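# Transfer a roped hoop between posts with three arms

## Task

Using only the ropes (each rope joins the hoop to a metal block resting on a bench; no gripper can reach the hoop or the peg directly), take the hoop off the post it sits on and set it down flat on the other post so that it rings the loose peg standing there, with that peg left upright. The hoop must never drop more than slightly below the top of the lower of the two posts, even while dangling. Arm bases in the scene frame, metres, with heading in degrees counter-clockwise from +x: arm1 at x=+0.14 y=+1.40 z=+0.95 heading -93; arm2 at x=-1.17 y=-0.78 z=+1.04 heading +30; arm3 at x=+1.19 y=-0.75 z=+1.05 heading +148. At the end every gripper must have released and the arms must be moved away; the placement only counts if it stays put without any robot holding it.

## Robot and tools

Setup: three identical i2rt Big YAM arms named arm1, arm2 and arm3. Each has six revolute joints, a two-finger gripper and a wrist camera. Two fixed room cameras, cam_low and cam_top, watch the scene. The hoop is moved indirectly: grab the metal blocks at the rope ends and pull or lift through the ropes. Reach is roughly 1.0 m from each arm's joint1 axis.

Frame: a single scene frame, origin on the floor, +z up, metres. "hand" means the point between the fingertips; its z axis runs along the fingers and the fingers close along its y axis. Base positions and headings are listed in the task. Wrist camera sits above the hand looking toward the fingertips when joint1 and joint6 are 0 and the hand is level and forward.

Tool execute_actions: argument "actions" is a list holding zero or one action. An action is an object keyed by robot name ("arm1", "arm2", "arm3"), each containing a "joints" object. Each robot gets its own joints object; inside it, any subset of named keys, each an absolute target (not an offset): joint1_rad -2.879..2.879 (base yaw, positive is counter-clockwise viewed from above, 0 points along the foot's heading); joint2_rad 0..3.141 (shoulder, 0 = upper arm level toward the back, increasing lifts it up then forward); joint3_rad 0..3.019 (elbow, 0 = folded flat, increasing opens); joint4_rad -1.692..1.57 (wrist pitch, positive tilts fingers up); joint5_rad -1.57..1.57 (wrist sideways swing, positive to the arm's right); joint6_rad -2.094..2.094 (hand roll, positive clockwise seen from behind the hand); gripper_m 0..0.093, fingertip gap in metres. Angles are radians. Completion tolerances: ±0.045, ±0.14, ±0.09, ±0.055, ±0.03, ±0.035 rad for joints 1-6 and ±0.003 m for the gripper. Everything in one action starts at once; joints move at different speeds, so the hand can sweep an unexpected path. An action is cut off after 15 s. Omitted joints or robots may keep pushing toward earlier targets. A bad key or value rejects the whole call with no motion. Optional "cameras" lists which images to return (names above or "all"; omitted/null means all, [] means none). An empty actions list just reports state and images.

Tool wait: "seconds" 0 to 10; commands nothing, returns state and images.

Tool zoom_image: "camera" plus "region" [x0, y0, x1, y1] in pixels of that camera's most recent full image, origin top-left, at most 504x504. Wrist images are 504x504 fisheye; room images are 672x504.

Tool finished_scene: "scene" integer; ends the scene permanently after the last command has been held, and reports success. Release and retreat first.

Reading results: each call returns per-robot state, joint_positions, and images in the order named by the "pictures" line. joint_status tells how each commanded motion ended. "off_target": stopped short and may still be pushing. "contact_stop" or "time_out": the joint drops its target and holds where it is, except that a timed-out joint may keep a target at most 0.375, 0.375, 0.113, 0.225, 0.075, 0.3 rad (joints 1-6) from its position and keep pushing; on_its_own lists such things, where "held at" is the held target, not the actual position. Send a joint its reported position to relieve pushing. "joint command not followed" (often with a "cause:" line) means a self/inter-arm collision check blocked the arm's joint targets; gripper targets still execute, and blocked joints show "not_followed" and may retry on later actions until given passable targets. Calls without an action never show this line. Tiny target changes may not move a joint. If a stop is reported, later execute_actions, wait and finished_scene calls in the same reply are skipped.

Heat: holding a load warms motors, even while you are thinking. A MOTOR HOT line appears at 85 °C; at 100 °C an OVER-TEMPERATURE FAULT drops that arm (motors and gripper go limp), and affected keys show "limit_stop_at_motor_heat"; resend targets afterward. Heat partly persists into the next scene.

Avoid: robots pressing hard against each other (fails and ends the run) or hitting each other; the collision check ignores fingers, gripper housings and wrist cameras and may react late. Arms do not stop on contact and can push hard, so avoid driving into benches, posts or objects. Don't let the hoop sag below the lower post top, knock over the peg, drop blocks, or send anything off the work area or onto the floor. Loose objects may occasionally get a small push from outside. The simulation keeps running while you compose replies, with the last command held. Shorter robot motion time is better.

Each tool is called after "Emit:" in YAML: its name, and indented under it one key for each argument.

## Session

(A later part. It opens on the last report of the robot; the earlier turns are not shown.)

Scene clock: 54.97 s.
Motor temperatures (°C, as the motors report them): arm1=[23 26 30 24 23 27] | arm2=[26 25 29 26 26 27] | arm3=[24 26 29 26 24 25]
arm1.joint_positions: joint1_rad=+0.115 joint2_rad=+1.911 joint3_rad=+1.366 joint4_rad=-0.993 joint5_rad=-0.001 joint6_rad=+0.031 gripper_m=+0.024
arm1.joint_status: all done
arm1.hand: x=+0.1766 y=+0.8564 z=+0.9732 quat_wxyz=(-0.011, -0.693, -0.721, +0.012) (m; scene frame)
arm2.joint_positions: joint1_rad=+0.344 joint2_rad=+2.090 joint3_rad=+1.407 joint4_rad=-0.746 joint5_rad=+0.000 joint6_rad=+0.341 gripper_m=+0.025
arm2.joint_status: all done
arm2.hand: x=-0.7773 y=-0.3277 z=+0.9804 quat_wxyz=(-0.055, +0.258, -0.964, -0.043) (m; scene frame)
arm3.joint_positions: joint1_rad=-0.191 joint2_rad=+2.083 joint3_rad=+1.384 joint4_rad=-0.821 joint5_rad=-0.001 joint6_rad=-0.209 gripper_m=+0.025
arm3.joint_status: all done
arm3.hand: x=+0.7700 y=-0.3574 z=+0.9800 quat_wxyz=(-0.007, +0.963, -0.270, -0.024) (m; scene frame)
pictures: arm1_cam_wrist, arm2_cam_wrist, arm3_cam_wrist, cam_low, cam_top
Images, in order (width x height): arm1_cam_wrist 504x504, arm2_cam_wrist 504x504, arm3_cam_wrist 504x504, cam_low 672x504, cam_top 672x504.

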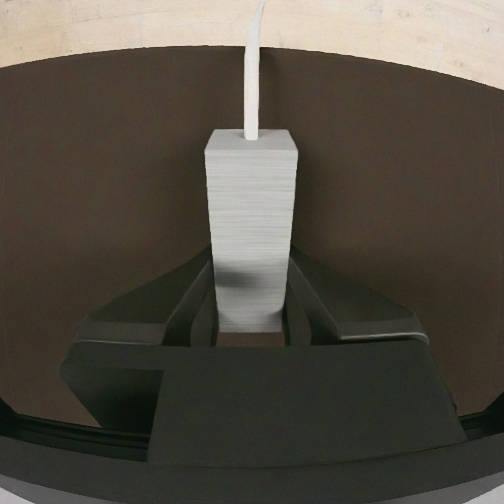

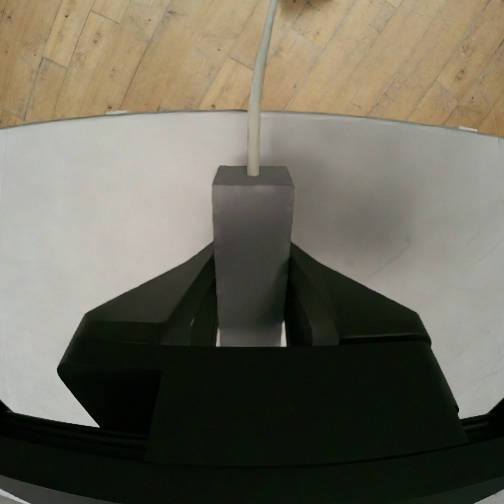

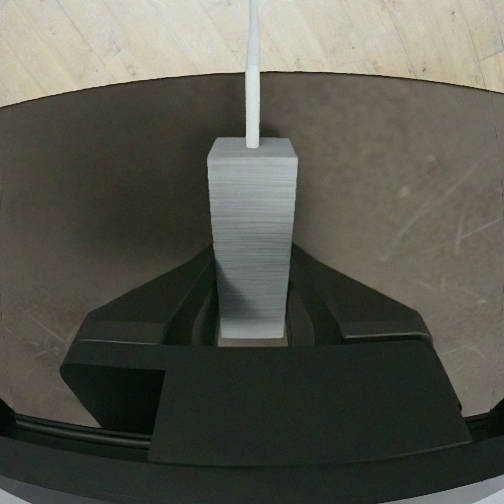

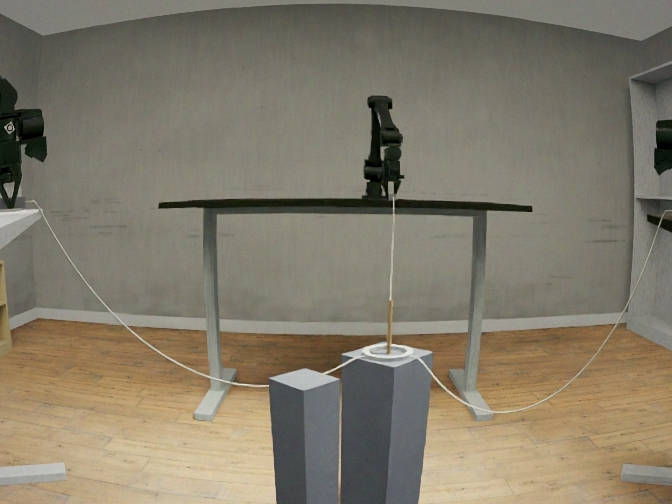

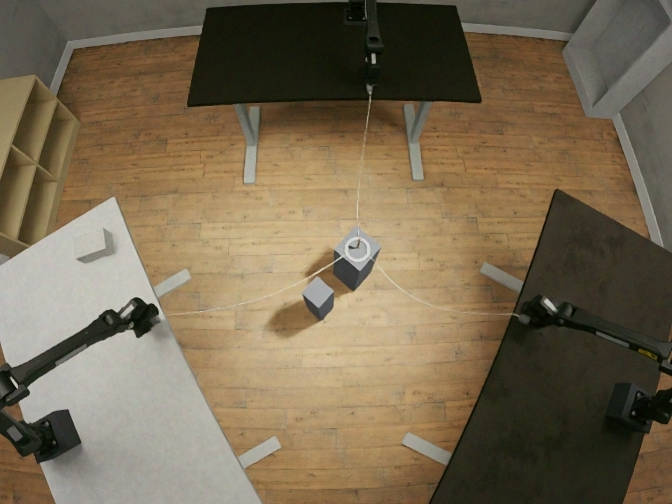

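Emit:
execute_actions:
  actions:
    - {"arm2":{"joints":{"joint3_rad":1.375,"joint4_rad":-0.7}},"arm3":{"joints":{"joint3_rad":1.385,"joint2_rad":2.085}}}
  cameras: []

Emit:
execute_actions:
  actions:
    - {"arm1":{"joints":{"gripper_m":0.07}},"arm2":{"joints":{"gripper_m":0.07}},"arm3":{"joints":{"gripper_m":0.07}}}
  cameras: []

Emit:
execute_actions:
  actions:
    - {"arm1":{"joints":{"joint2_rad":1.45}},"arm2":{"joints":{"joint2_rad":1.6}},"arm3":{"joints":{"joint2_rad":1.6}}}
  cameras: ["cam_low","cam_top"]

Scene clock: 57.33 s.
Motor temperatures (°C, as the motors report them): arm1=[23 26 30 24 23 27] | arm2=[26 25 28 26 26 27] | arm3=[24 27 29 26 24 25]
arm1.joint_positions: joint1_rad=+0.115 joint2_rad=+1.911 joint3_rad=+1.366 joint4_rad=-0.993 joint5_rad=-0.001 joint6_rad=+0.031 gripper_m=+0.024
arm1.joint_status: not commanded
arm1.hand: x=+0.1766 y=+0.8564 z=+0.9732 quat_wxyz=(-0.011, -0.693, -0.721, +0.012) (m; scene frame)
arm2.joint_positions: joint1_rad=+0.344 joint2_rad=+2.090 joint3_rad=+1.378 joint4_rad=-0.721 joint5_rad=+0.000 joint6_rad=+0.341 gripper_m=+0.025
arm2.joint_status: all done
arm2.hand: x=-0.7826 y=-0.3338 z=+0.9718 quat_wxyz=(-0.054, +0.258, -0.964, -0.042) (m; scene frame)
arm3.joint_positions: joint1_rad=-0.191 joint2_rad=+2.083 joint3_rad=+1.377 joint4_rad=-0.821 joint5_rad=-0.001 joint6_rad=-0.209 gripper_m=+0.025
arm3.joint_status: all done
arm3.hand: x=+0.7726 y=-0.3599 z=+0.9778 quat_wxyz=(-0.005, +0.963, -0.270, -0.021) (m; scene frame)
pictures: none
No camera images: the call's "cameras" was empty. Leave "cameras" out to get every camera's image.

Scene clock: 57.93 s.
Motor temperatures (°C, as the motors report them): arm1=[23 26 30 24 23 27] | arm2=[26 25 28 26 26 27] | arm3=[24 27 29 26 24 25]
arm1.joint_positions: joint1_rad=+0.115 joint2_rad=+1.911 joint3_rad=+1.366 joint4_rad=-0.993 joint5_rad=-0.001 joint6_rad=+0.031 gripper_m=+0.070
arm1.joint_status: all done
arm1.hand: x=+0.1766 y=+0.8564 z=+0.9732 quat_wxyz=(-0.011, -0.693, -0.721, +0.012) (m; scene frame)
arm2.joint_positions: joint1_rad=+0.344 joint2_rad=+2.090 joint3_rad=+1.378 joint4_rad=-0.719 joint5_rad=+0.000 joint6_rad=+0.341 gripper_m=+0.070
arm2.joint_status: all done
arm2.hand: x=-0.7824 y=-0.3336 z=+0.9719 quat_wxyz=(-0.054, +0.258, -0.964, -0.042) (m; scene frame)
arm3.joint_positions: joint1_rad=-0.191 joint2_rad=+2.083 joint3_rad=+1.377 joint4_rad=-0.821 joint5_rad=-0.001 joint6_rad=-0.209 gripper_m=+0.070
arm3.joint_status: all done
arm3.hand: x=+0.7726 y=-0.3599 z=+0.9778 quat_wxyz=(-0.005, +0.963, -0.270, -0.021) (m; scene frame)
pictures: none
No camera images: the call's "cameras" was empty. Leave "cameras" out to get every camera's image.

Scene clock: 59.43 s.
Motor temperatures (°C, as the motors report them): arm1=[23 26 30 24 23 27] | arm2=[26 25 28 26 26 27] | arm3=[24 27 29 26 24 25]
arm1.joint_positions: joint1_rad=+0.115 joint2_rad=+1.454 joint3_rad=+1.385 joint4_rad=-0.993 joint5_rad=-0.001 joint6_rad=+0.031 gripper_m=+0.070
arm1.joint_status: all done
arm1.hand: x=+0.1776 y=+0.8574 z=+1.2256 quat_wxyz=(-0.185, -0.671, -0.698, +0.170) (m; scene frame)
arm2.joint_positions: joint1_rad=+0.344 joint2_rad=+1.582 joint3_rad=+1.367 joint4_rad=-0.714 joint5_rad=+0.000 joint6_rad=+0.341 gripper_m=+0.070
arm2.joint_status: all done
arm2.hand: x=-0.7655 y=-0.3176 z=+1.2691 quat_wxyz=(-0.256, +0.244, -0.917, -0.181) (m; scene frame)
arm3.joint_positions: joint1_rad=-0.191 joint2_rad=+1.601 joint3_rad=+1.366 joint4_rad=-0.823 joint5_rad=-0.001 joint6_rad=-0.209 gripper_m=+0.070
arm3.joint_status: all done
arm3.hand: x=+0.7555 y=-0.3403 z=+1.2480 quat_wxyz=(-0.113, +0.931, -0.262, -0.226) (m; scene frame)
pictures: cam_low, cam_top
Images, in order (width x height): cam_low 672x504, cam_top 672x504.

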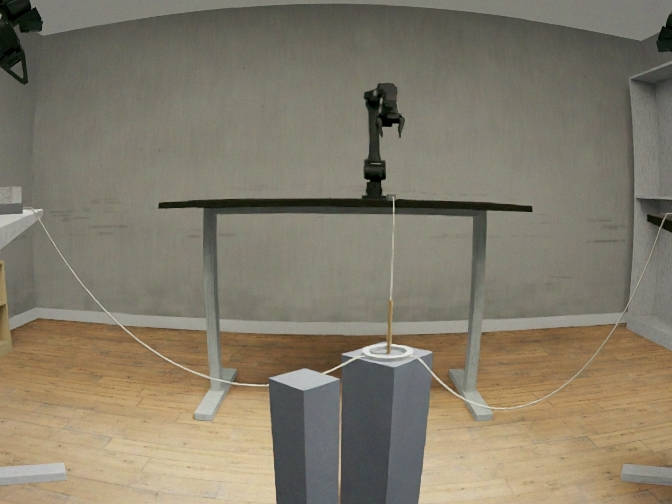

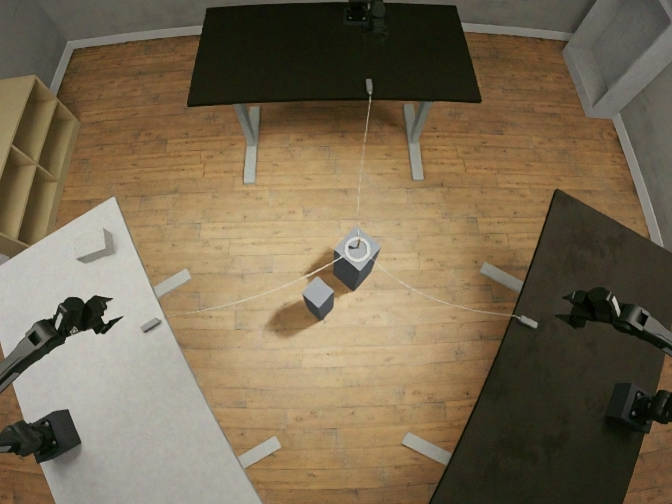

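Emit:
finished_scene:
  scene: 1

The scene is finished: the task was done.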